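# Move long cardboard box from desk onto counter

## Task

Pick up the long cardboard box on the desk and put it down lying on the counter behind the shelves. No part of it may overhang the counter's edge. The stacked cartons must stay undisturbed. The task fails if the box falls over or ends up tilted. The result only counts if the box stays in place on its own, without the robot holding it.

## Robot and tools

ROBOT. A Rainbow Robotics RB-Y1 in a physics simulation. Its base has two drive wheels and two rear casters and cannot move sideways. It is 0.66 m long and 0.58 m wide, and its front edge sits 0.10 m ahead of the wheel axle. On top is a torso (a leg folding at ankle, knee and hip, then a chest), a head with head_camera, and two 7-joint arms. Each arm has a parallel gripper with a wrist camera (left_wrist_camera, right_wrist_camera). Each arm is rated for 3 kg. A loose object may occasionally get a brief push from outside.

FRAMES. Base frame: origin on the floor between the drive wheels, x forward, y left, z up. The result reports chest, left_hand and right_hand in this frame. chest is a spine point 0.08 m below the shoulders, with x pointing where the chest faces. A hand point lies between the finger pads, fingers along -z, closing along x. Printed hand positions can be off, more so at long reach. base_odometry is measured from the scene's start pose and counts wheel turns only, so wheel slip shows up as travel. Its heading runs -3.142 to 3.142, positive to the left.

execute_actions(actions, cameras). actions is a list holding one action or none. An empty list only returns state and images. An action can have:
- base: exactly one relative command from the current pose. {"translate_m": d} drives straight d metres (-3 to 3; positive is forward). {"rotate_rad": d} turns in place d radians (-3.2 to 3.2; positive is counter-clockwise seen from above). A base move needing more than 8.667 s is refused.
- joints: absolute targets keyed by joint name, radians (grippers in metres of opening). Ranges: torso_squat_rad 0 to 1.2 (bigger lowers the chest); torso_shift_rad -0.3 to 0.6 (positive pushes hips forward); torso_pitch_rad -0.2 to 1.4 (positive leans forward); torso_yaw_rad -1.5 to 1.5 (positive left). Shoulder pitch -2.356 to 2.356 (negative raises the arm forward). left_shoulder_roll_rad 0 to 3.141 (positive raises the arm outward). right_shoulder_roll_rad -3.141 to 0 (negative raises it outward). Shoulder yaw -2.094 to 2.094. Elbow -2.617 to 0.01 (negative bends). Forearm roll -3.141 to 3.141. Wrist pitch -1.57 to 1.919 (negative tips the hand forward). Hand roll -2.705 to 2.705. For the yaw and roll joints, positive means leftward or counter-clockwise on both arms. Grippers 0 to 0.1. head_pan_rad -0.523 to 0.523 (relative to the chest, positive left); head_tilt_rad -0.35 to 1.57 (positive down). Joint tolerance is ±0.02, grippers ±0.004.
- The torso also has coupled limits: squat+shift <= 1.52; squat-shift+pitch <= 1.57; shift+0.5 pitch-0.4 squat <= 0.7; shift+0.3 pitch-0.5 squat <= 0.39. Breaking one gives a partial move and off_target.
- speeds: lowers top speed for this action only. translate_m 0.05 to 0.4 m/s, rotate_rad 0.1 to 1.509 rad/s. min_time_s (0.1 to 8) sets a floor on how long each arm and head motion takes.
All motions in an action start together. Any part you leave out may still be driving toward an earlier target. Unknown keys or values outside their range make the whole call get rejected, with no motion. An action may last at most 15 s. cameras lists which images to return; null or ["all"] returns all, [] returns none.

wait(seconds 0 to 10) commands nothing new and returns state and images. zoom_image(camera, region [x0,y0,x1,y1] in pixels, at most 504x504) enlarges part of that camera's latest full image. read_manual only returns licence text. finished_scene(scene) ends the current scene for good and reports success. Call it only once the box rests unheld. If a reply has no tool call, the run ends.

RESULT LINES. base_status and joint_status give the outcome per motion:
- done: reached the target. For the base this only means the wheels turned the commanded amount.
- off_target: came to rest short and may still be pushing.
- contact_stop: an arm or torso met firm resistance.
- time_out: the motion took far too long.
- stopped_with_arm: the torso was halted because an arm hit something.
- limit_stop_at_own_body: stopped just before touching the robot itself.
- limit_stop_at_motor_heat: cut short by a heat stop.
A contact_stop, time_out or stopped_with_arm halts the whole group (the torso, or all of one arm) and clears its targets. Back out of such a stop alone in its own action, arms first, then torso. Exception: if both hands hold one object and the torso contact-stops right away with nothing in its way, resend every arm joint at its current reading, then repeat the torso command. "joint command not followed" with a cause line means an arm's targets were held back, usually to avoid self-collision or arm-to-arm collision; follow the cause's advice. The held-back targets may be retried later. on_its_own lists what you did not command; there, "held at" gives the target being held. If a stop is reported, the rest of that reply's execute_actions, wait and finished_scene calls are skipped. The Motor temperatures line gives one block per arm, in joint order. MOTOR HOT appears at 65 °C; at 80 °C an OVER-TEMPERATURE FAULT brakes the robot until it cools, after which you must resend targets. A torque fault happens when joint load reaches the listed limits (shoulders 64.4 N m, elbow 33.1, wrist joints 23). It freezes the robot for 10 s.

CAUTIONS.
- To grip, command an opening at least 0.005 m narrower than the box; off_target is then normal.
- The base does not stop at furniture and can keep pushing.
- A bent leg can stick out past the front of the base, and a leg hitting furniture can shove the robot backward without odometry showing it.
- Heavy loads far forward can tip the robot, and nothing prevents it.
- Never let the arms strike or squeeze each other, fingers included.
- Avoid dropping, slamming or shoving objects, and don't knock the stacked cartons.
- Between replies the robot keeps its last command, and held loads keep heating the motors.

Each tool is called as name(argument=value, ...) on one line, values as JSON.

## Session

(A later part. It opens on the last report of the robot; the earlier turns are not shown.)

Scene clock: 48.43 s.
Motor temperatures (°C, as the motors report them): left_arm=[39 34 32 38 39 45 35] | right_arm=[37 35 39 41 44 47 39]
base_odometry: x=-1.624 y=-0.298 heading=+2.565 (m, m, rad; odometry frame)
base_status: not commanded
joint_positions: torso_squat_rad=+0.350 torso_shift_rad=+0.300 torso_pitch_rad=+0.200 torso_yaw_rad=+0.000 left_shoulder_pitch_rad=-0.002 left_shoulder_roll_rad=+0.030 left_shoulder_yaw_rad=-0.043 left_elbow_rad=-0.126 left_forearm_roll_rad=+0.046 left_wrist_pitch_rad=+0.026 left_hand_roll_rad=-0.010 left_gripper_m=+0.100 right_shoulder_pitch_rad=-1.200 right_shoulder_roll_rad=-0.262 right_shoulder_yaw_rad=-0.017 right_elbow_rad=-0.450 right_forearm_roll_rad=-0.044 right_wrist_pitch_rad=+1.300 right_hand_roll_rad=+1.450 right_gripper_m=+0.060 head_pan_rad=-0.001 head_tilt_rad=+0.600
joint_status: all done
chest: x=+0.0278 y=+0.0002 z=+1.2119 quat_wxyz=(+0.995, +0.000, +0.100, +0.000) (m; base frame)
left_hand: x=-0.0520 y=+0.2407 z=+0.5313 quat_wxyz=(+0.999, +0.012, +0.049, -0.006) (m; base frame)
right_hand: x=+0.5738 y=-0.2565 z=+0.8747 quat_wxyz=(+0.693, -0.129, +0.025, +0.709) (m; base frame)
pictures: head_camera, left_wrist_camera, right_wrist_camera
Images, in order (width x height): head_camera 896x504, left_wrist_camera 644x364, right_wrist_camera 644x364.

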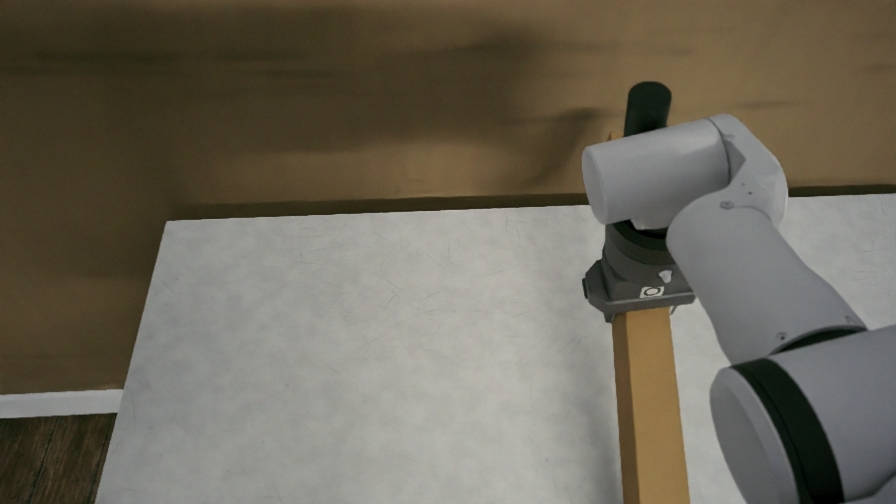

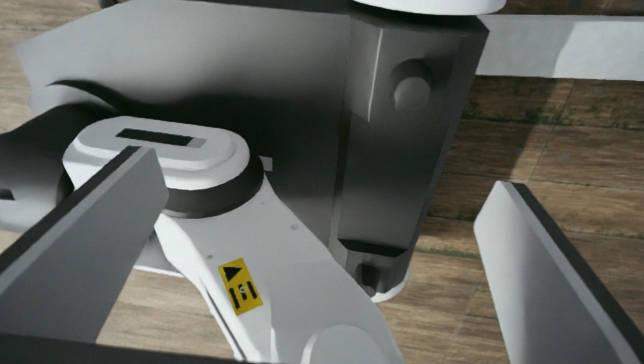

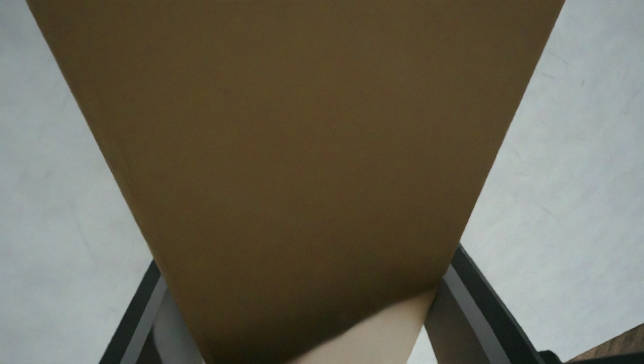

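execute_actions(actions=[{"base":{"translate_m":-1.0}}], cameras=[])

execute_actions(actions=[{"base":{"rotate_rad":-1.53},"speeds":{"rotate_rad":0.7},"joints":{"torso_shift_rad":0.15,"torso_pitch_rad":0.15}}], cameras=[])

execute_actions(actions=[{"base":{"translate_m":-1.35}}], cameras=[])

execute_actions(actions=[{"base":{"rotate_rad":-1.57},"speeds":{"rotate_rad":0.7},"joints":{"head_tilt_rad":0.25,"head_pan_rad":0.2}}], cameras=["head_camera"])

Scene clock: 53.23 s.
Motor temperatures (°C, as the motors report them): left_arm=[39 34 32 38 39 45 35] | right_arm=[37 35 39 41 44 47 39]
base_odometry: x=-0.785 y=-0.843 heading=+2.566 (m, m, rad; odometry frame)
base_status: done
joint_positions: torso_squat_rad=+0.350 torso_shift_rad=+0.300 torso_pitch_rad=+0.200 torso_yaw_rad=+0.000 left_shoulder_pitch_rad=-0.002 left_shoulder_roll_rad=+0.030 left_shoulder_yaw_rad=-0.043 left_elbow_rad=-0.126 left_forearm_roll_rad=+0.046 left_wrist_pitch_rad=+0.026 left_hand_roll_rad=-0.010 left_gripper_m=+0.100 right_shoulder_pitch_rad=-1.200 right_shoulder_roll_rad=-0.262 right_shoulder_yaw_rad=-0.017 right_elbow_rad=-0.450 right_forearm_roll_rad=-0.044 right_wrist_pitch_rad=+1.300 right_hand_roll_rad=+1.450 right_gripper_m=+0.060 head_pan_rad=-0.001 head_tilt_rad=+0.600
joint_status: not commanded
chest: x=+0.0278 y=+0.0002 z=+1.2119 quat_wxyz=(+0.995, +0.000, +0.100, +0.000) (m; base frame)
left_hand: x=-0.0520 y=+0.2407 z=+0.5314 quat_wxyz=(+0.999, +0.012, +0.049, -0.006) (m; base frame)
right_hand: x=+0.5737 y=-0.2565 z=+0.8745 quat_wxyz=(+0.693, -0.129, +0.025, +0.709) (m; base frame)
pictures: none
No camera images: the call's "cameras" was empty. Leave "cameras" out to get every camera's image.

Scene clock: 57.17 s.
Motor temperatures (°C, as the motors report them): left_arm=[39 34 32 38 39 45 35] | right_arm=[37 35 39 41 44 47 39]
base_odometry: x=-0.785 y=-0.843 heading=+1.036 (m, m, rad; odometry frame)
base_status: done
joint_positions: torso_squat_rad=+0.350 torso_shift_rad=+0.150 torso_pitch_rad=+0.150 torso_yaw_rad=+0.000 left_shoulder_pitch_rad=-0.002 left_shoulder_roll_rad=+0.030 left_shoulder_yaw_rad=-0.043 left_elbow_rad=-0.126 left_forearm_roll_rad=+0.046 left_wrist_pitch_rad=+0.026 left_hand_roll_rad=-0.010 left_gripper_m=+0.100 right_shoulder_pitch_rad=-1.200 right_shoulder_roll_rad=-0.262 right_shoulder_yaw_rad=-0.017 right_elbow_rad=-0.450 right_forearm_roll_rad=-0.044 right_wrist_pitch_rad=+1.300 right_hand_roll_rad=+1.450 right_gripper_m=+0.060 head_pan_rad=-0.001 head_tilt_rad=+0.600
joint_status: all done
chest: x=-0.0836 y=+0.0001 z=+1.2366 quat_wxyz=(+0.997, +0.000, +0.075, +0.000) (m; base frame)
left_hand: x=-0.1291 y=+0.2407 z=+0.5529 quat_wxyz=(+1.000, +0.012, +0.024, -0.006) (m; base frame)
right_hand: x=+0.4785 y=-0.2565 z=+0.9270 quat_wxyz=(+0.693, -0.146, +0.008, +0.706) (m; base frame)
pictures: none
No camera images: the call's "cameras" was empty. Leave "cameras" out to get every camera's image.

Scene clock: 66.20 s.
Motor temperatures (°C, as the motors report them): left_arm=[39 34 32 38 39 45 35] | right_arm=[37 35 39 41 44 47 39]
base_odometry: x=-1.418 y=-1.911 heading=+1.034 (m, m, rad; odometry frame)
base_status: translate_m time_out (by the wheels' count: -1.241 of -1.350)
joint_positions: torso_squat_rad=+0.350 torso_shift_rad=+0.150 torso_pitch_rad=+0.150 torso_yaw_rad=+0.000 left_shoulder_pitch_rad=-0.002 left_shoulder_roll_rad=+0.030 left_shoulder_yaw_rad=-0.043 left_elbow_rad=-0.126 left_forearm_roll_rad=+0.046 left_wrist_pitch_rad=+0.026 left_hand_roll_rad=-0.010 left_gripper_m=+0.100 right_shoulder_pitch_rad=-1.200 right_shoulder_roll_rad=-0.262 right_shoulder_yaw_rad=-0.018 right_elbow_rad=-0.450 right_forearm_roll_rad=-0.044 right_wrist_pitch_rad=+1.300 right_hand_roll_rad=+1.450 right_gripper_m=+0.056 head_pan_rad=-0.001 head_tilt_rad=+0.600
joint_status: not commanded
chest: x=-0.0835 y=+0.0001 z=+1.2366 quat_wxyz=(+0.997, +0.000, +0.075, +0.000) (m; base frame)
left_hand: x=-0.1291 y=+0.2407 z=+0.5529 quat_wxyz=(+1.000, +0.012, +0.024, -0.006) (m; base frame)
right_hand: x=+0.4785 y=-0.2564 z=+0.9268 quat_wxyz=(+0.693, -0.146, +0.008, +0.706) (m; base frame)
pictures: none
No camera images: the call's "cameras" was empty. Leave "cameras" out to get every camera's image.

not run: a stop came earlier in this reply.

execute_actions(actions=[{"base":{"translate_m":0.25},"joints":{"head_tilt_rad":0.5}}])

Scene clock: 68.47 s.
Motor temperatures (°C, as the motors report them): left_arm=[39 34 32 38 39 45 35] | right_arm=[37 35 39 41 44 47 39]
base_odometry: x=-1.290 y=-1.696 heading=+1.034 (m, m, rad; odometry frame)
base_status: done
joint_positions: torso_squat_rad=+0.350 torso_shift_rad=+0.150 torso_pitch_rad=+0.150 torso_yaw_rad=+0.000 left_shoulder_pitch_rad=-0.002 left_shoulder_roll_rad=+0.030 left_shoulder_yaw_rad=-0.043 left_elbow_rad=-0.126 left_forearm_roll_rad=+0.046 left_wrist_pitch_rad=+0.026 left_hand_roll_rad=-0.010 left_gripper_m=+0.100 right_shoulder_pitch_rad=-1.200 right_shoulder_roll_rad=-0.262 right_shoulder_yaw_rad=-0.018 right_elbow_rad=-0.450 right_forearm_roll_rad=-0.044 right_wrist_pitch_rad=+1.300 right_hand_roll_rad=+1.450 right_gripper_m=+0.056 head_pan_rad=-0.001 head_tilt_rad=+0.500
joint_status: all done
chest: x=-0.0835 y=+0.0001 z=+1.2366 quat_wxyz=(+0.997, +0.000, +0.075, +0.000) (m; base frame)
left_hand: x=-0.1289 y=+0.2407 z=+0.5529 quat_wxyz=(+1.000, +0.012, +0.024, -0.006) (m; base frame)
right_hand: x=+0.4785 y=-0.2564 z=+0.9267 quat_wxyz=(+0.693, -0.146, +0.008, +0.706) (m; base frame)
pictures: head_camera, left_wrist_camera, right_wrist_camera
Images, in order (width x height): head_camera 896x504, left_wrist_camera 644x364, right_wrist_camera 644x364.

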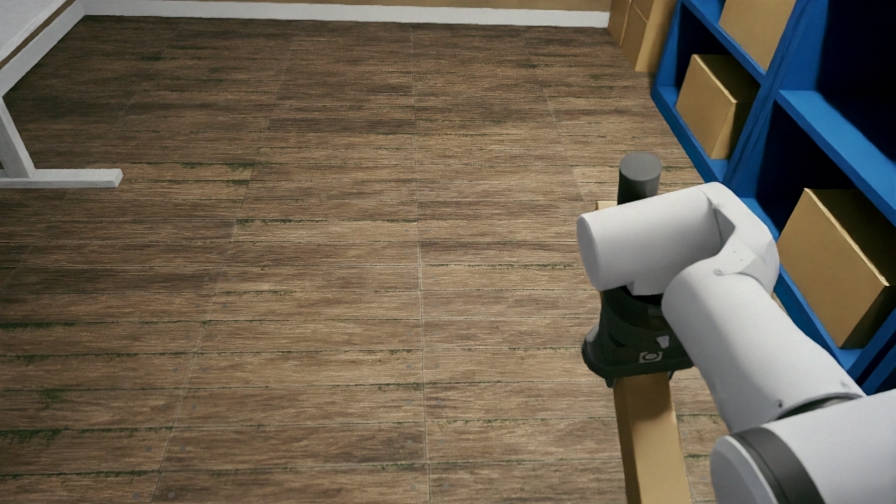

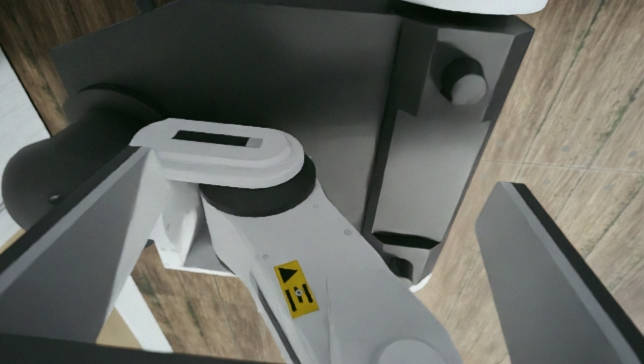

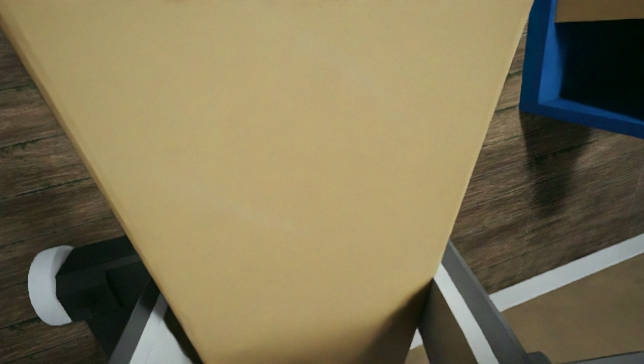

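execute_actions(actions=[{"base":{"rotate_rad":-0.6},"speeds":{"rotate_rad":0.5},"joints":{"head_tilt_rad":0.4,"head_pan_rad":-0.5}}], cameras=["head_camera"])

Scene clock: 71.33 s.
Motor temperatures (°C, as the motors report them): left_arm=[39 34 32 38 39 45 35] | right_arm=[37 35 39 41 44 47 39]
base_odometry: x=-1.290 y=-1.696 heading=+0.434 (m, m, rad; odometry frame)
base_status: done
joint_positions: torso_squat_rad=+0.350 torso_shift_rad=+0.150 torso_pitch_rad=+0.150 torso_yaw_rad=+0.000 left_shoulder_pitch_rad=-0.002 left_shoulder_roll_rad=+0.030 left_shoulder_yaw_rad=-0.043 left_elbow_rad=-0.126 left_forearm_roll_rad=+0.046 left_wrist_pitch_rad=+0.026 left_hand_roll_rad=-0.010 left_gripper_m=+0.100 right_shoulder_pitch_rad=-1.200 right_shoulder_roll_rad=-0.262 right_shoulder_yaw_rad=-0.018 right_elbow_rad=-0.450 right_forearm_roll_rad=-0.044 right_wrist_pitch_rad=+1.300 right_hand_roll_rad=+1.450 right_gripper_m=+0.056 head_pan_rad=-0.500 head_tilt_rad=+0.400
joint_status: all done
chest: x=-0.0835 y=+0.0001 z=+1.2366 quat_wxyz=(+0.997, +0.000, +0.075, +0.000) (m; base frame)
left_hand: x=-0.1290 y=+0.2407 z=+0.5529 quat_wxyz=(+1.000, +0.012, +0.024, -0.006) (m; base frame)
right_hand: x=+0.4785 y=-0.2564 z=+0.9267 quat_wxyz=(+0.693, -0.146, +0.008, +0.706) (m; base frame)
pictures: head_camera
Images, in order (width x height): head_camera 896x504.

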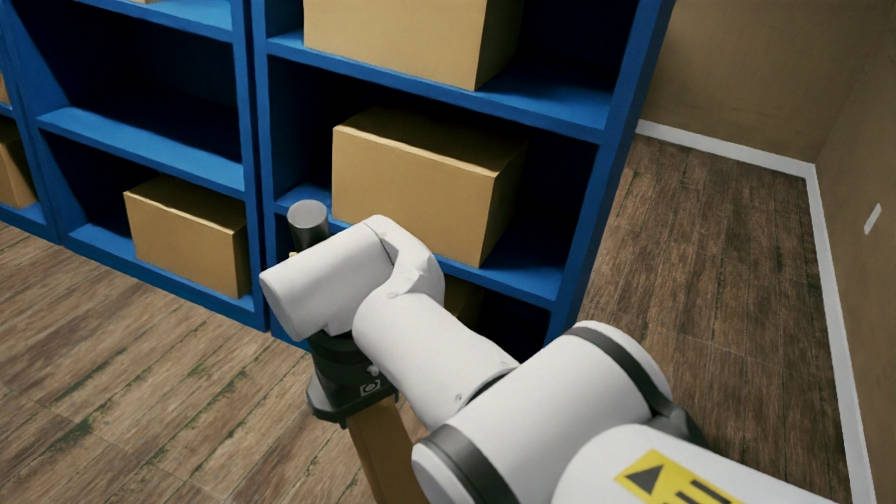

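execute_actions(actions=[{"base":{"rotate_rad":2.3},"speeds":{"rotate_rad":0.8},"joints":{"head_pan_rad":0}}], cameras=["head_camera"])

Scene clock: 76.23 s.
Motor temperatures (°C, as the motors report them): left_arm=[39 34 32 38 39 45 35] | right_arm=[37 35 39 41 44 47 39]
base_odometry: x=-1.290 y=-1.696 heading=+2.734 (m, m, rad; odometry frame)
base_status: done
joint_positions: torso_squat_rad=+0.350 torso_shift_rad=+0.150 torso_pitch_rad=+0.150 torso_yaw_rad=+0.000 left_shoulder_pitch_rad=-0.002 left_shoulder_roll_rad=+0.030 left_shoulder_yaw_rad=-0.043 left_elbow_rad=-0.126 left_forearm_roll_rad=+0.046 left_wrist_pitch_rad=+0.026 left_hand_roll_rad=-0.010 left_gripper_m=+0.100 right_shoulder_pitch_rad=-1.200 right_shoulder_roll_rad=-0.262 right_shoulder_yaw_rad=-0.018 right_elbow_rad=-0.450 right_forearm_roll_rad=-0.044 right_wrist_pitch_rad=+1.300 right_hand_roll_rad=+1.450 right_gripper_m=+0.056 head_pan_rad=+0.000 head_tilt_rad=+0.400
joint_status: all done
chest: x=-0.0835 y=+0.0001 z=+1.2366 quat_wxyz=(+0.997, +0.000, +0.075, +0.000) (m; base frame)
left_hand: x=-0.1290 y=+0.2407 z=+0.5529 quat_wxyz=(+1.000, +0.012, +0.024, -0.006) (m; base frame)
right_hand: x=+0.4785 y=-0.2564 z=+0.9267 quat_wxyz=(+0.693, -0.146, +0.008, +0.706) (m; base frame)
pictures: head_camera
Images, in order (width x height): head_camera 896x504.

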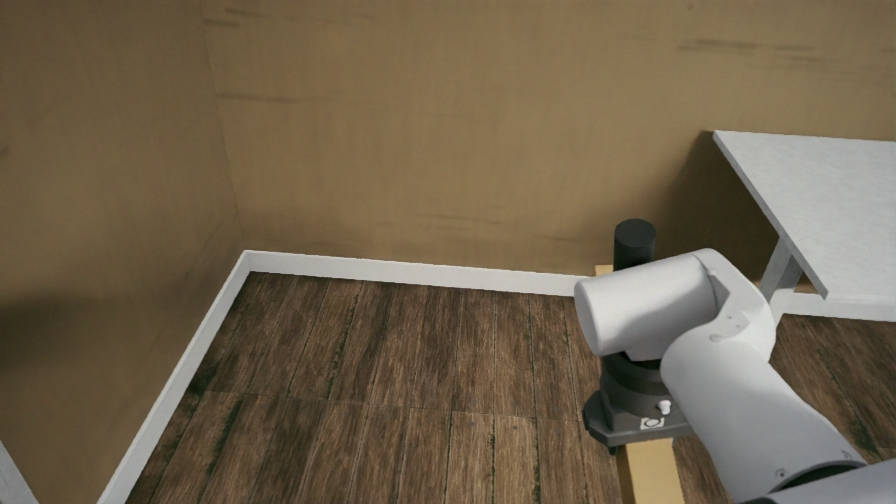

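execute_actions(actions=[{"base":{"translate_m":0.55}}], cameras=[])

execute_actions(actions=[{"base":{"rotate_rad":-3.2},"speeds":{"rotate_rad":0.8},"joints":{"head_tilt_rad":0.35}}], cameras=["head_camera","left_wrist_camera"])

Scene clock: 79.17 s.
Motor temperatures (°C, as the motors report them): left_arm=[39 34 32 38 39 45 35] | right_arm=[37 35 39 41 44 47 39]
base_odometry: x=-1.795 y=-1.478 heading=+2.734 (m, m, rad; odometry frame)
base_status: done
joint_positions: torso_squat_rad=+0.350 torso_shift_rad=+0.150 torso_pitch_rad=+0.150 torso_yaw_rad=+0.000 left_shoulder_pitch_rad=-0.002 left_shoulder_roll_rad=+0.030 left_shoulder_yaw_rad=-0.043 left_elbow_rad=-0.126 left_forearm_roll_rad=+0.046 left_wrist_pitch_rad=+0.026 left_hand_roll_rad=-0.010 left_gripper_m=+0.100 right_shoulder_pitch_rad=-1.200 right_shoulder_roll_rad=-0.262 right_shoulder_yaw_rad=-0.018 right_elbow_rad=-0.450 right_forearm_roll_rad=-0.044 right_wrist_pitch_rad=+1.300 right_hand_roll_rad=+1.450 right_gripper_m=+0.056 head_pan_rad=+0.000 head_tilt_rad=+0.400
joint_status: not commanded
chest: x=-0.0835 y=+0.0001 z=+1.2366 quat_wxyz=(+0.997, +0.000, +0.075, +0.000) (m; base frame)
left_hand: x=-0.1290 y=+0.2407 z=+0.5529 quat_wxyz=(+1.000, +0.012, +0.024, -0.006) (m; base frame)
right_hand: x=+0.4785 y=-0.2564 z=+0.9267 quat_wxyz=(+0.693, -0.146, +0.008, +0.706) (m; base frame)
pictures: none
No camera images: the call's "cameras" was empty. Leave "cameras" out to get every camera's image.

Scene clock: 85.10 s.
Motor temperatures (°C, as the motors report them): left_arm=[39 34 32 38 39 45 35] | right_arm=[38 35 39 41 44 47 39]
base_odometry: x=-1.795 y=-1.478 heading=-0.466 (m, m, rad; odometry frame)
base_status: done
joint_positions: torso_squat_rad=+0.350 torso_shift_rad=+0.150 torso_pitch_rad=+0.150 torso_yaw_rad=+0.000 left_shoulder_pitch_rad=-0.002 left_shoulder_roll_rad=+0.030 left_shoulder_yaw_rad=-0.043 left_elbow_rad=-0.126 left_forearm_roll_rad=+0.046 left_wrist_pitch_rad=+0.026 left_hand_roll_rad=-0.010 left_gripper_m=+0.100 right_shoulder_pitch_rad=-1.200 right_shoulder_roll_rad=-0.262 right_shoulder_yaw_rad=-0.018 right_elbow_rad=-0.450 right_forearm_roll_rad=-0.044 right_wrist_pitch_rad=+1.300 right_hand_roll_rad=+1.450 right_gripper_m=+0.056 head_pan_rad=+0.000 head_tilt_rad=+0.350
joint_status: all done
chest: x=-0.0835 y=+0.0001 z=+1.2366 quat_wxyz=(+0.997, +0.000, +0.075, +0.000) (m; base frame)
left_hand: x=-0.1290 y=+0.2407 z=+0.5529 quat_wxyz=(+1.000, +0.012, +0.024, -0.006) (m; base frame)
right_hand: x=+0.4785 y=-0.2564 z=+0.9267 quat_wxyz=(+0.693, -0.146, +0.008, +0.706) (m; base frame)
pictures: head_camera, left_wrist_camera
Images, in order (width x height): head_camera 896x504, left_wrist_camera 644x364.

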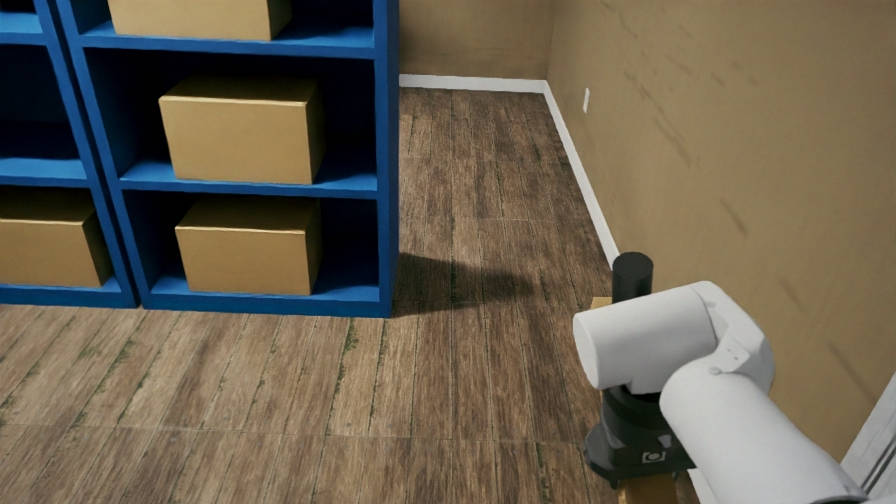

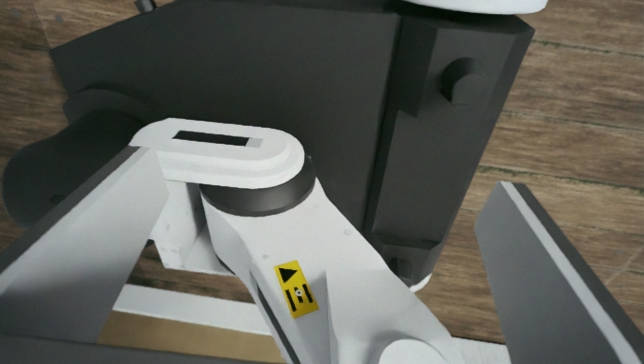

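execute_actions(actions=[{"base":{"rotate_rad":-0.13}}], cameras=[])

execute_actions(actions=[{"base":{"translate_m":1.1}}], cameras=[])

execute_actions(actions=[{"base":{"rotate_rad":0.07},"joints":{"head_tilt_rad":0.5}}], cameras=["head_camera"])

Scene clock: 86.63 s.
Motor temperatures (°C, as the motors report them): left_arm=[39 34 32 38 39 45 35] | right_arm=[38 35 39 41 44 47 39]
base_odometry: x=-1.795 y=-1.478 heading=-0.595 (m, m, rad; odometry frame)
base_status: done
joint_positions: torso_squat_rad=+0.350 torso_shift_rad=+0.150 torso_pitch_rad=+0.150 torso_yaw_rad=+0.000 left_shoulder_pitch_rad=-0.002 left_shoulder_roll_rad=+0.030 left_shoulder_yaw_rad=-0.043 left_elbow_rad=-0.126 left_forearm_roll_rad=+0.046 left_wrist_pitch_rad=+0.026 left_hand_roll_rad=-0.010 left_gripper_m=+0.100 right_shoulder_pitch_rad=-1.200 right_shoulder_roll_rad=-0.262 right_shoulder_yaw_rad=-0.018 right_elbow_rad=-0.450 right_forearm_roll_rad=-0.044 right_wrist_pitch_rad=+1.300 right_hand_roll_rad=+1.450 right_gripper_m=+0.056 head_pan_rad=+0.000 head_tilt_rad=+0.350
joint_status: not commanded
chest: x=-0.0835 y=+0.0001 z=+1.2366 quat_wxyz=(+0.997, +0.000, +0.075, +0.000) (m; base frame)
left_hand: x=-0.1290 y=+0.2407 z=+0.5529 quat_wxyz=(+1.000, +0.012, +0.024, -0.006) (m; base frame)
right_hand: x=+0.4785 y=-0.2564 z=+0.9267 quat_wxyz=(+0.693, -0.146, +0.008, +0.706) (m; base frame)
pictures: none
No camera images: the call's "cameras" was empty. Leave "cameras" out to get every camera's image.

Scene clock: 90.93 s.
Motor temperatures (°C, as the motors report them): left_arm=[39 34 32 38 39 45 35] | right_arm=[38 35 39 41 44 47 39]
base_odometry: x=-0.884 y=-2.094 heading=-0.595 (m, m, rad; odometry frame)
base_status: done
joint_positions: torso_squat_rad=+0.350 torso_shift_rad=+0.150 torso_pitch_rad=+0.150 torso_yaw_rad=+0.000 left_shoulder_pitch_rad=-0.002 left_shoulder_roll_rad=+0.030 left_shoulder_yaw_rad=-0.043 left_elbow_rad=-0.126 left_forearm_roll_rad=+0.046 left_wrist_pitch_rad=+0.026 left_hand_roll_rad=-0.010 left_gripper_m=+0.100 right_shoulder_pitch_rad=-1.200 right_shoulder_roll_rad=-0.262 right_shoulder_yaw_rad=-0.018 right_elbow_rad=-0.450 right_forearm_roll_rad=-0.044 right_wrist_pitch_rad=+1.300 right_hand_roll_rad=+1.450 right_gripper_m=+0.056 head_pan_rad=+0.000 head_tilt_rad=+0.350
joint_status: not commanded
chest: x=-0.0835 y=+0.0001 z=+1.2366 quat_wxyz=(+0.997, +0.000, +0.075, +0.000) (m; base frame)
left_hand: x=-0.1290 y=+0.2407 z=+0.5529 quat_wxyz=(+1.000, +0.012, +0.024, -0.006) (m; base frame)
right_hand: x=+0.4785 y=-0.2564 z=+0.9267 quat_wxyz=(+0.693, -0.146, +0.008, +0.706) (m; base frame)
pictures: none
No camera images: the call's "cameras" was empty. Leave "cameras" out to get every camera's image.

Scene clock: 92.13 s.
Motor temperatures (°C, as the motors report them): left_arm=[39 34 32 38 39 45 35] | right_arm=[38 35 39 41 44 47 39]
base_odometry: x=-0.884 y=-2.094 heading=-0.526 (m, m, rad; odometry frame)
base_status: done
joint_positions: torso_squat_rad=+0.350 torso_shift_rad=+0.150 torso_pitch_rad=+0.150 torso_yaw_rad=+0.000 left_shoulder_pitch_rad=-0.002 left_shoulder_roll_rad=+0.030 left_shoulder_yaw_rad=-0.043 left_elbow_rad=-0.126 left_forearm_roll_rad=+0.046 left_wrist_pitch_rad=+0.026 left_hand_roll_rad=-0.010 left_gripper_m=+0.100 right_shoulder_pitch_rad=-1.200 right_shoulder_roll_rad=-0.262 right_shoulder_yaw_rad=-0.018 right_elbow_rad=-0.450 right_forearm_roll_rad=-0.044 right_wrist_pitch_rad=+1.300 right_hand_roll_rad=+1.450 right_gripper_m=+0.056 head_pan_rad=+0.000 head_tilt_rad=+0.500
joint_status: all done
chest: x=-0.0835 y=+0.0001 z=+1.2366 quat_wxyz=(+0.997, +0.000, +0.075, +0.000) (m; base frame)
left_hand: x=-0.1290 y=+0.2407 z=+0.5529 quat_wxyz=(+1.000, +0.012, +0.024, -0.006) (m; base frame)
right_hand: x=+0.4785 y=-0.2564 z=+0.9267 quat_wxyz=(+0.693, -0.146, +0.008, +0.706) (m; base frame)
pictures: head_camera
Images, in order (width x height): head_camera 896x504.

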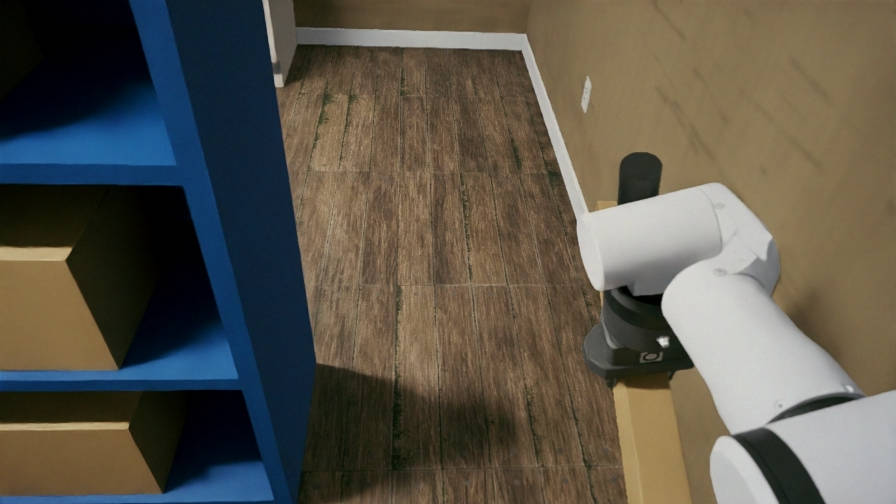

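execute_actions(actions=[{"base":{"rotate_rad":-0.05}}], cameras=[])

execute_actions(actions=[{"base":{"translate_m":0.55}}], cameras=[])

execute_actions(actions=[{"base":{"rotate_rad":0.07},"joints":{"head_tilt_rad":0.7}}])

Scene clock: 93.37 s.
Motor temperatures (°C, as the motors report them): left_arm=[39 34 32 38 39 45 35] | right_arm=[38 35 39 41 44 47 39]
base_odometry: x=-0.884 y=-2.094 heading=-0.575 (m, m, rad; odometry frame)
base_status: done
joint_positions: torso_squat_rad=+0.350 torso_shift_rad=+0.150 torso_pitch_rad=+0.150 torso_yaw_rad=+0.000 left_shoulder_pitch_rad=-0.002 left_shoulder_roll_rad=+0.030 left_shoulder_yaw_rad=-0.043 left_elbow_rad=-0.126 left_forearm_roll_rad=+0.046 left_wrist_pitch_rad=+0.026 left_hand_roll_rad=-0.010 left_gripper_m=+0.100 right_shoulder_pitch_rad=-1.200 right_shoulder_roll_rad=-0.262 right_shoulder_yaw_rad=-0.018 right_elbow_rad=-0.450 right_forearm_roll_rad=-0.044 right_wrist_pitch_rad=+1.300 right_hand_roll_rad=+1.450 right_gripper_m=+0.056 head_pan_rad=+0.000 head_tilt_rad=+0.500
joint_status: not commanded
chest: x=-0.0835 y=+0.0001 z=+1.2366 quat_wxyz=(+0.997, +0.000, +0.075, +0.000) (m; base frame)
left_hand: x=-0.1290 y=+0.2407 z=+0.5529 quat_wxyz=(+1.000, +0.012, +0.024, -0.006) (m; base frame)
right_hand: x=+0.4785 y=-0.2564 z=+0.9267 quat_wxyz=(+0.693, -0.146, +0.008, +0.706) (m; base frame)
pictures: none
No camera images: the call's "cameras" was empty. Leave "cameras" out to get every camera's image.

Scene clock: 96.20 s.
Motor temperatures (°C, as the motors report them): left_arm=[39 34 32 38 39 45 35] | right_arm=[38 35 39 41 44 47 39]
base_odometry: x=-0.422 y=-2.393 heading=-0.574 (m, m, rad; odometry frame)
base_status: done
joint_positions: torso_squat_rad=+0.350 torso_shift_rad=+0.150 torso_pitch_rad=+0.150 torso_yaw_rad=+0.000 left_shoulder_pitch_rad=-0.002 left_shoulder_roll_rad=+0.030 left_shoulder_yaw_rad=-0.043 left_elbow_rad=-0.126 left_forearm_roll_rad=+0.046 left_wrist_pitch_rad=+0.026 left_hand_roll_rad=-0.010 left_gripper_m=+0.100 right_shoulder_pitch_rad=-1.200 right_shoulder_roll_rad=-0.262 right_shoulder_yaw_rad=-0.018 right_elbow_rad=-0.450 right_forearm_roll_rad=-0.044 right_wrist_pitch_rad=+1.300 right_hand_roll_rad=+1.450 right_gripper_m=+0.056 head_pan_rad=+0.000 head_tilt_rad=+0.500
joint_status: not commanded
chest: x=-0.0835 y=+0.0001 z=+1.2366 quat_wxyz=(+0.997, +0.000, +0.075, +0.000) (m; base frame)
left_hand: x=-0.1290 y=+0.2407 z=+0.5529 quat_wxyz=(+1.000, +0.012, +0.024, -0.006) (m; base frame)
right_hand: x=+0.4785 y=-0.2564 z=+0.9267 quat_wxyz=(+0.693, -0.146, +0.008, +0.706) (m; base frame)
pictures: none
No camera images: the call's "cameras" was empty. Leave "cameras" out to get every camera's image.

Scene clock: 97.50 s.
Motor temperatures (°C, as the motors report them): left_arm=[39 34 32 38 39 45 35] | right_arm=[38 35 39 41 44 47 39]
base_odometry: x=-0.422 y=-2.393 heading=-0.505 (m, m, rad; odometry frame)
base_status: done
joint_positions: torso_squat_rad=+0.350 torso_shift_rad=+0.150 torso_pitch_rad=+0.150 torso_yaw_rad=+0.000 left_shoulder_pitch_rad=-0.002 left_shoulder_roll_rad=+0.030 left_shoulder_yaw_rad=-0.043 left_elbow_rad=-0.126 left_forearm_roll_rad=+0.046 left_wrist_pitch_rad=+0.026 left_hand_roll_rad=-0.010 left_gripper_m=+0.100 right_shoulder_pitch_rad=-1.200 right_shoulder_roll_rad=-0.262 right_shoulder_yaw_rad=-0.018 right_elbow_rad=-0.450 right_forearm_roll_rad=-0.044 right_wrist_pitch_rad=+1.300 right_hand_roll_rad=+1.450 right_gripper_m=+0.056 head_pan_rad=+0.000 head_tilt_rad=+0.700
joint_status: all done
chest: x=-0.0835 y=+0.0001 z=+1.2366 quat_wxyz=(+0.997, +0.000, +0.075, +0.000) (m; base frame)
left_hand: x=-0.1290 y=+0.2407 z=+0.5529 quat_wxyz=(+1.000, +0.012, +0.024, -0.006) (m; base frame)
right_hand: x=+0.4785 y=-0.2564 z=+0.9267 quat_wxyz=(+0.693, -0.146, +0.008, +0.706) (m; base frame)
pictures: head_camera, left_wrist_camera, right_wrist_camera
Images, in order (width x height): head_camera 896x504, left_wrist_camera 644x364, right_wrist_camera 644x364.

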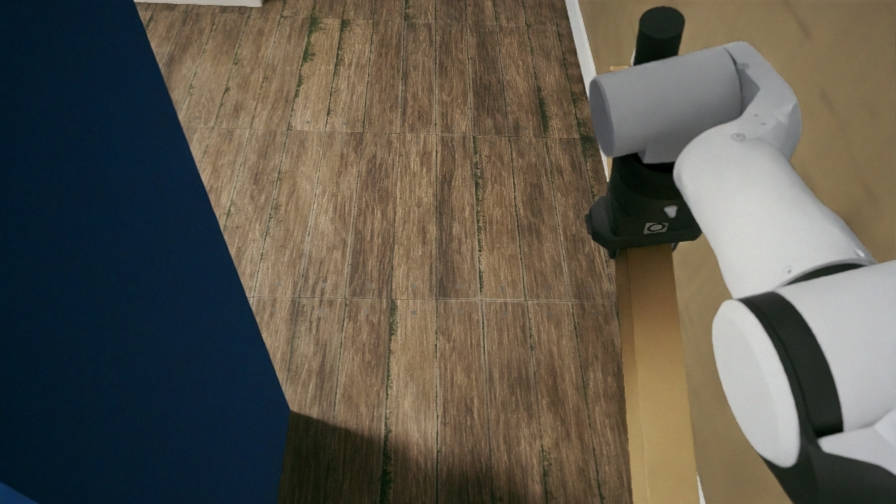

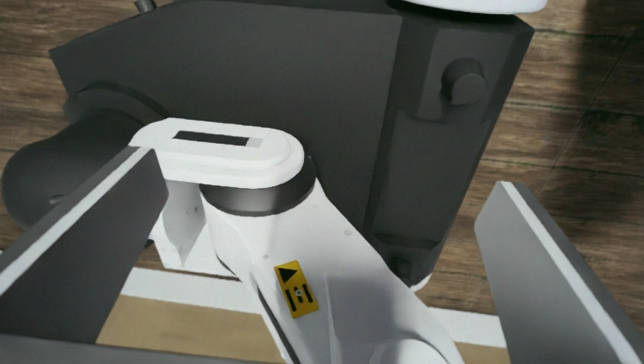

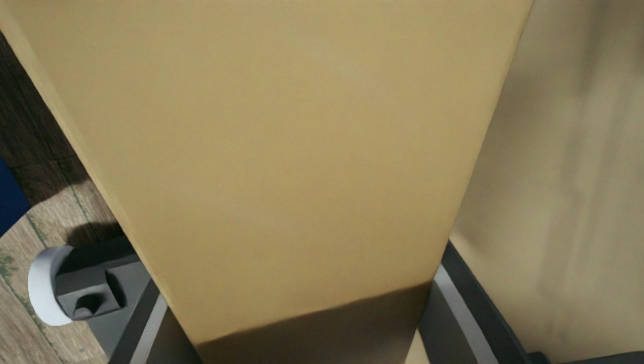

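execute_actions(actions=[{"base":{"rotate_rad":-0.02}}], cameras=[])

execute_actions(actions=[{"base":{"translate_m":0.8},"speeds":{"translate_m":0.25},"joints":{"head_tilt_rad":0.45,"head_pan_rad":0.5}}])

Scene clock: 98.33 s.
Motor temperatures (°C, as the motors report them): left_arm=[39 34 32 38 39 45 35] | right_arm=[38 35 39 41 44 47 39]
base_odometry: x=-0.422 y=-2.393 heading=-0.524 (m, m, rad; odometry frame)
base_status: done
joint_positions: torso_squat_rad=+0.350 torso_shift_rad=+0.150 torso_pitch_rad=+0.150 torso_yaw_rad=+0.000 left_shoulder_pitch_rad=-0.002 left_shoulder_roll_rad=+0.030 left_shoulder_yaw_rad=-0.043 left_elbow_rad=-0.126 left_forearm_roll_rad=+0.046 left_wrist_pitch_rad=+0.026 left_hand_roll_rad=-0.010 left_gripper_m=+0.100 right_shoulder_pitch_rad=-1.200 right_shoulder_roll_rad=-0.262 right_shoulder_yaw_rad=-0.018 right_elbow_rad=-0.450 right_forearm_roll_rad=-0.044 right_wrist_pitch_rad=+1.300 right_hand_roll_rad=+1.450 right_gripper_m=+0.056 head_pan_rad=+0.000 head_tilt_rad=+0.700
joint_status: not commanded
chest: x=-0.0835 y=+0.0001 z=+1.2366 quat_wxyz=(+0.997, +0.000, +0.075, +0.000) (m; base frame)
left_hand: x=-0.1290 y=+0.2407 z=+0.5529 quat_wxyz=(+1.000, +0.012, +0.024, -0.006) (m; base frame)
right_hand: x=+0.4785 y=-0.2564 z=+0.9267 quat_wxyz=(+0.693, -0.146, +0.008, +0.706) (m; base frame)
pictures: none
No camera images: the call's "cameras" was empty. Leave "cameras" out to get every camera's image.

Scene clock: 102.50 s.
Motor temperatures (°C, as the motors report them): left_arm=[39 34 32 38 39 45 35] | right_arm=[38 35 39 41 44 47 39]
base_odometry: x=+0.271 y=-2.793 heading=-0.524 (m, m, rad; odometry frame)
base_status: done
joint_positions: torso_squat_rad=+0.350 torso_shift_rad=+0.150 torso_pitch_rad=+0.150 torso_yaw_rad=+0.000 left_shoulder_pitch_rad=-0.002 left_shoulder_roll_rad=+0.030 left_shoulder_yaw_rad=-0.043 left_elbow_rad=-0.126 left_forearm_roll_rad=+0.046 left_wrist_pitch_rad=+0.026 left_hand_roll_rad=-0.010 left_gripper_m=+0.100 right_shoulder_pitch_rad=-1.200 right_shoulder_roll_rad=-0.262 right_shoulder_yaw_rad=-0.018 right_elbow_rad=-0.450 right_forearm_roll_rad=-0.044 right_wrist_pitch_rad=+1.300 right_hand_roll_rad=+1.450 right_gripper_m=+0.056 head_pan_rad=+0.500 head_tilt_rad=+0.450
joint_status: all done
chest: x=-0.0834 y=+0.0001 z=+1.2366 quat_wxyz=(+0.997, +0.000, +0.075, +0.000) (m; base frame)
left_hand: x=-0.1290 y=+0.2406 z=+0.5529 quat_wxyz=(+1.000, +0.012, +0.024, -0.006) (m; base frame)
right_hand: x=+0.4785 y=-0.2564 z=+0.9267 quat_wxyz=(+0.693, -0.146, +0.008, +0.706) (m; base frame)
pictures: head_camera, left_wrist_camera, right_wrist_camera
Images, in order (width x height): head_camera 896x504, left_wrist_camera 644x364, right_wrist_camera 644x364.

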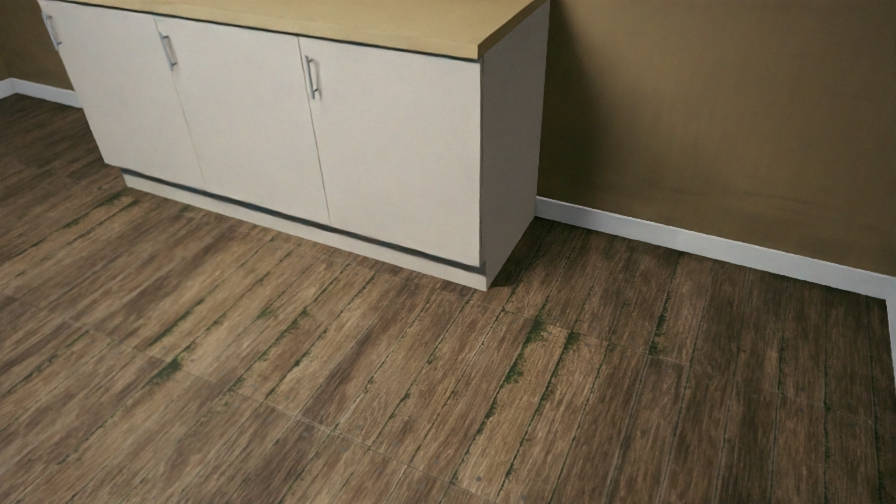

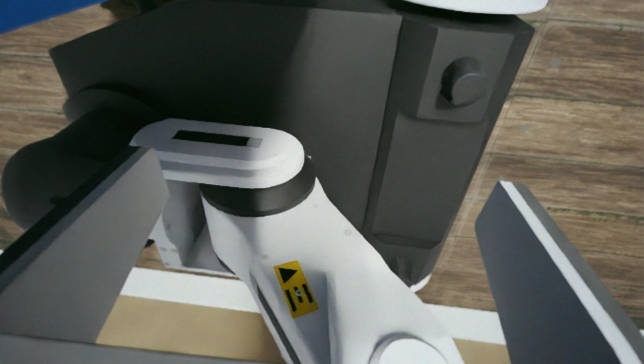

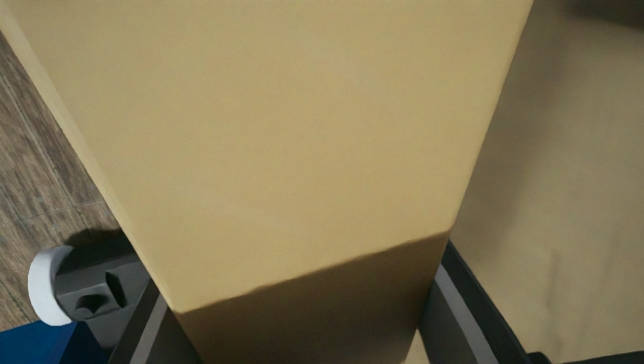

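execute_actions(actions=[{"base":{"rotate_rad":0.28},"speeds":{"rotate_rad":0.4},"joints":{"torso_squat_rad":0.1,"right_shoulder_pitch_rad":-1.4,"right_wrist_pitch_rad":1.6,"head_pan_rad":0.3},"min_time_s":1.5}], cameras=[])

execute_actions(actions=[{"base":{"translate_m":0.6}}], cameras=["head_camera","right_wrist_camera"])

Scene clock: 104.63 s.
Motor temperatures (°C, as the motors report them): left_arm=[39 34 32 38 39 45 35] | right_arm=[38 35 39 41 44 47 39]
base_odometry: x=+0.271 y=-2.793 heading=-0.244 (m, m, rad; odometry frame)
base_status: done
joint_positions: torso_squat_rad=+0.100 torso_shift_rad=+0.150 torso_pitch_rad=+0.150 torso_yaw_rad=+0.000 left_shoulder_pitch_rad=-0.002 left_shoulder_roll_rad=+0.030 left_shoulder_yaw_rad=-0.043 left_elbow_rad=-0.126 left_forearm_roll_rad=+0.046 left_wrist_pitch_rad=+0.026 left_hand_roll_rad=-0.010 left_gripper_m=+0.100 right_shoulder_pitch_rad=-1.400 right_shoulder_roll_rad=-0.262 right_shoulder_yaw_rad=-0.018 right_elbow_rad=-0.450 right_forearm_roll_rad=-0.044 right_wrist_pitch_rad=+1.600 right_hand_roll_rad=+1.450 right_gripper_m=+0.056 head_pan_rad=+0.300 head_tilt_rad=+0.450
joint_status: all done
chest: x=-0.0776 y=+0.0002 z=+1.2751 quat_wxyz=(+0.997, +0.000, +0.075, +0.000) (m; base frame)
left_hand: x=-0.1232 y=+0.2406 z=+0.5914 quat_wxyz=(+1.000, +0.012, +0.024, -0.006) (m; base frame)
right_hand: x=+0.4821 y=-0.2265 z=+1.0605 quat_wxyz=(+0.692, -0.120, +0.053, +0.710) (m; base frame)
pictures: none
No camera images: the call's "cameras" was empty. Leave "cameras" out to get every camera's image.

Scene clock: 107.70 s.
Motor temperatures (°C, as the motors report them): left_arm=[39 34 32 38 39 45 35] | right_arm=[38 35 39 41 44 47 39]
base_odometry: x=+0.853 y=-2.938 heading=-0.244 (m, m, rad; odometry frame)
base_status: done
joint_positions: torso_squat_rad=+0.100 torso_shift_rad=+0.150 torso_pitch_rad=+0.150 torso_yaw_rad=+0.000 left_shoulder_pitch_rad=-0.002 left_shoulder_roll_rad=+0.030 left_shoulder_yaw_rad=-0.043 left_elbow_rad=-0.126 left_forearm_roll_rad=+0.046 left_wrist_pitch_rad=+0.026 left_hand_roll_rad=-0.010 left_gripper_m=+0.100 right_shoulder_pitch_rad=-1.400 right_shoulder_roll_rad=-0.262 right_shoulder_yaw_rad=-0.018 right_elbow_rad=-0.450 right_forearm_roll_rad=-0.044 right_wrist_pitch_rad=+1.600 right_hand_roll_rad=+1.450 right_gripper_m=+0.056 head_pan_rad=+0.300 head_tilt_rad=+0.450
joint_status: not commanded
chest: x=-0.0777 y=+0.0002 z=+1.2751 quat_wxyz=(+0.997, +0.000, +0.075, +0.000) (m; base frame)
left_hand: x=-0.1232 y=+0.2406 z=+0.5914 quat_wxyz=(+1.000, +0.012, +0.024, -0.006) (m; base frame)
right_hand: x=+0.4821 y=-0.2264 z=+1.0607 quat_wxyz=(+0.692, -0.120, +0.053, +0.710) (m; base frame)
pictures: head_camera, right_wrist_camera
Images, in order (width x height): head_camera 896x504, right_wrist_camera 644x364.

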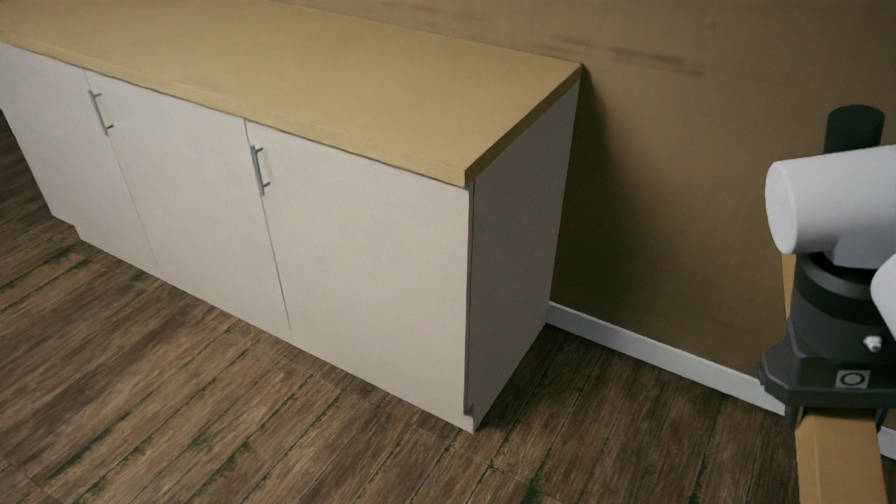

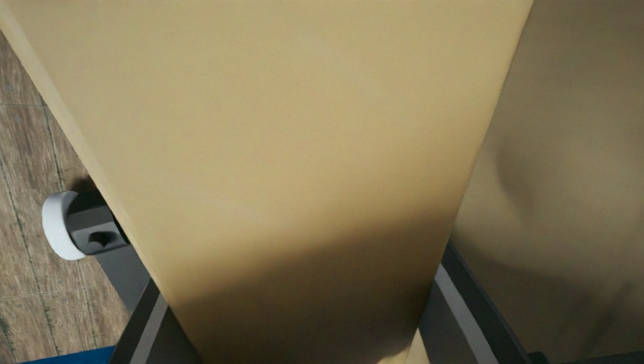

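execute_actions(actions=[{"base":{"translate_m":0.52},"speeds":{"translate_m":0.25}}], cameras=["head_camera"])

execute_actions(actions=[{"base":{"rotate_rad":1.29},"speeds":{"rotate_rad":0.5},"joints":{"head_pan_rad":-0.5,"head_tilt_rad":0.6}}])

Scene clock: 111.07 s.
Motor temperatures (°C, as the motors report them): left_arm=[39 34 32 38 39 45 35] | right_arm=[38 35 39 41 44 47 39]
base_odometry: x=+1.357 y=-3.064 heading=-0.244 (m, m, rad; odometry frame)
base_status: done
joint_positions: torso_squat_rad=+0.100 torso_shift_rad=+0.150 torso_pitch_rad=+0.150 torso_yaw_rad=+0.000 left_shoulder_pitch_rad=-0.002 left_shoulder_roll_rad=+0.030 left_shoulder_yaw_rad=-0.043 left_elbow_rad=-0.126 left_forearm_roll_rad=+0.046 left_wrist_pitch_rad=+0.026 left_hand_roll_rad=-0.010 left_gripper_m=+0.100 right_shoulder_pitch_rad=-1.400 right_shoulder_roll_rad=-0.262 right_shoulder_yaw_rad=-0.018 right_elbow_rad=-0.450 right_forearm_roll_rad=-0.044 right_wrist_pitch_rad=+1.600 right_hand_roll_rad=+1.450 right_gripper_m=+0.056 head_pan_rad=+0.300 head_tilt_rad=+0.450
joint_status: not commanded
chest: x=-0.0777 y=+0.0002 z=+1.2751 quat_wxyz=(+0.997, +0.000, +0.075, +0.000) (m; base frame)
left_hand: x=-0.1232 y=+0.2406 z=+0.5914 quat_wxyz=(+1.000, +0.012, +0.024, -0.006) (m; base frame)
right_hand: x=+0.4821 y=-0.2264 z=+1.0606 quat_wxyz=(+0.692, -0.120, +0.053, +0.710) (m; base frame)
pictures: head_camera
Images, in order (width x height): head_camera 896x504.

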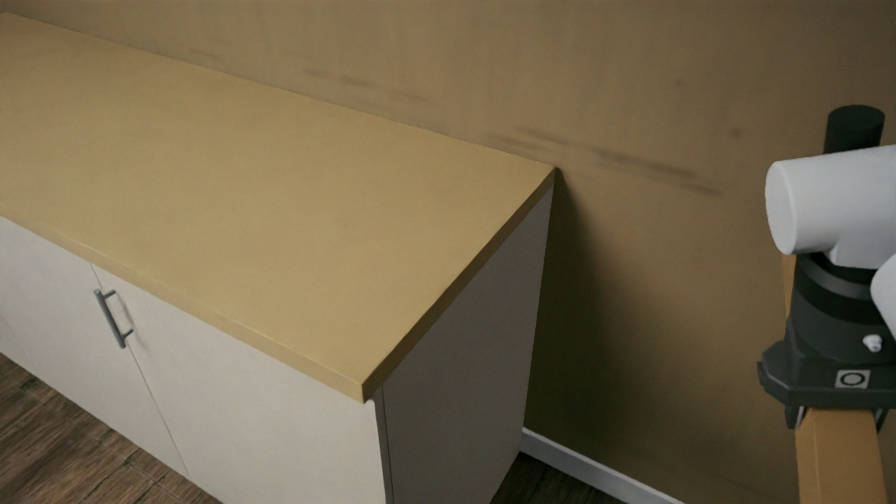

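Scene clock: 114.97 s.
Motor temperatures (°C, as the motors report them): left_arm=[39 34 32 38 39 45 35] | right_arm=[38 35 39 41 44 47 39]
base_odometry: x=+1.357 y=-3.064 heading=+1.045 (m, m, rad; odometry frame)
base_status: done
joint_positions: torso_squat_rad=+0.100 torso_shift_rad=+0.150 torso_pitch_rad=+0.150 torso_yaw_rad=+0.000 left_shoulder_pitch_rad=-0.002 left_shoulder_roll_rad=+0.030 left_shoulder_yaw_rad=-0.043 left_elbow_rad=-0.126 left_forearm_roll_rad=+0.046 left_wrist_pitch_rad=+0.026 left_hand_roll_rad=-0.010 left_gripper_m=+0.100 right_shoulder_pitch_rad=-1.400 right_shoulder_roll_rad=-0.262 right_shoulder_yaw_rad=-0.018 right_elbow_rad=-0.450 right_forearm_roll_rad=-0.044 right_wrist_pitch_rad=+1.600 right_hand_roll_rad=+1.450 right_gripper_m=+0.056 head_pan_rad=-0.500 head_tilt_rad=+0.600
joint_status: all done
chest: x=-0.0777 y=+0.0002 z=+1.2751 quat_wxyz=(+0.997, +0.000, +0.075, +0.000) (m; base frame)
left_hand: x=-0.1232 y=+0.2406 z=+0.5914 quat_wxyz=(+1.000, +0.012, +0.024, -0.006) (m; base frame)
right_hand: x=+0.4821 y=-0.2264 z=+1.0606 quat_wxyz=(+0.692, -0.120, +0.053, +0.710) (m; base frame)
pictures: head_camera, left_wrist_camera, right_wrist_camera
Images, in order (width x height): head_camera 896x504, left_wrist_camera 644x364, right_wrist_camera 644x364.

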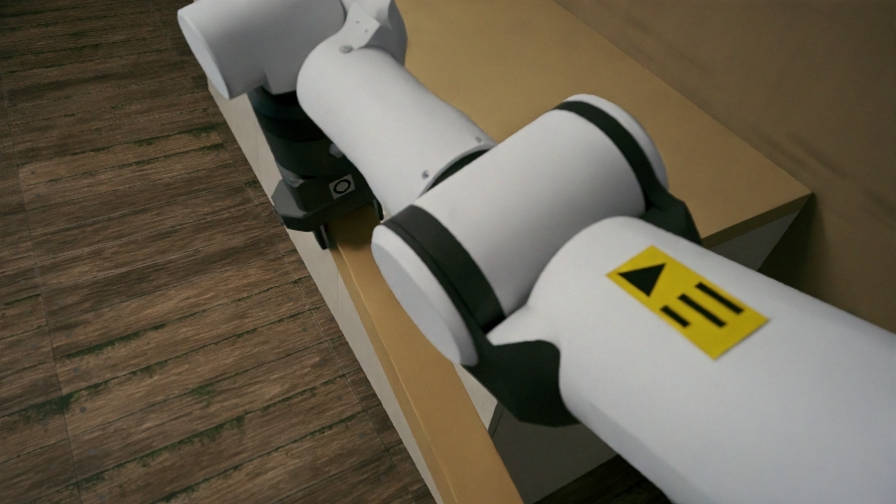

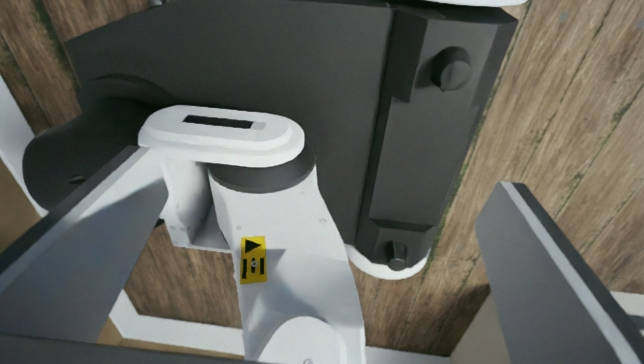

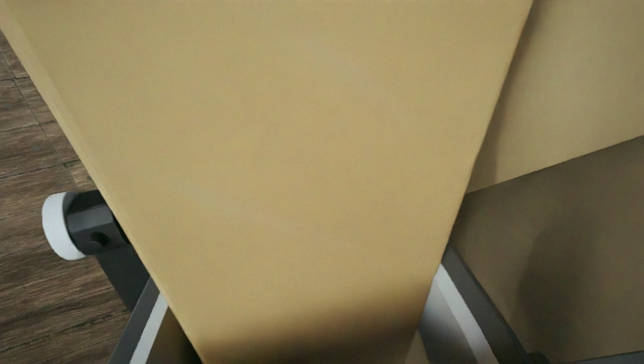

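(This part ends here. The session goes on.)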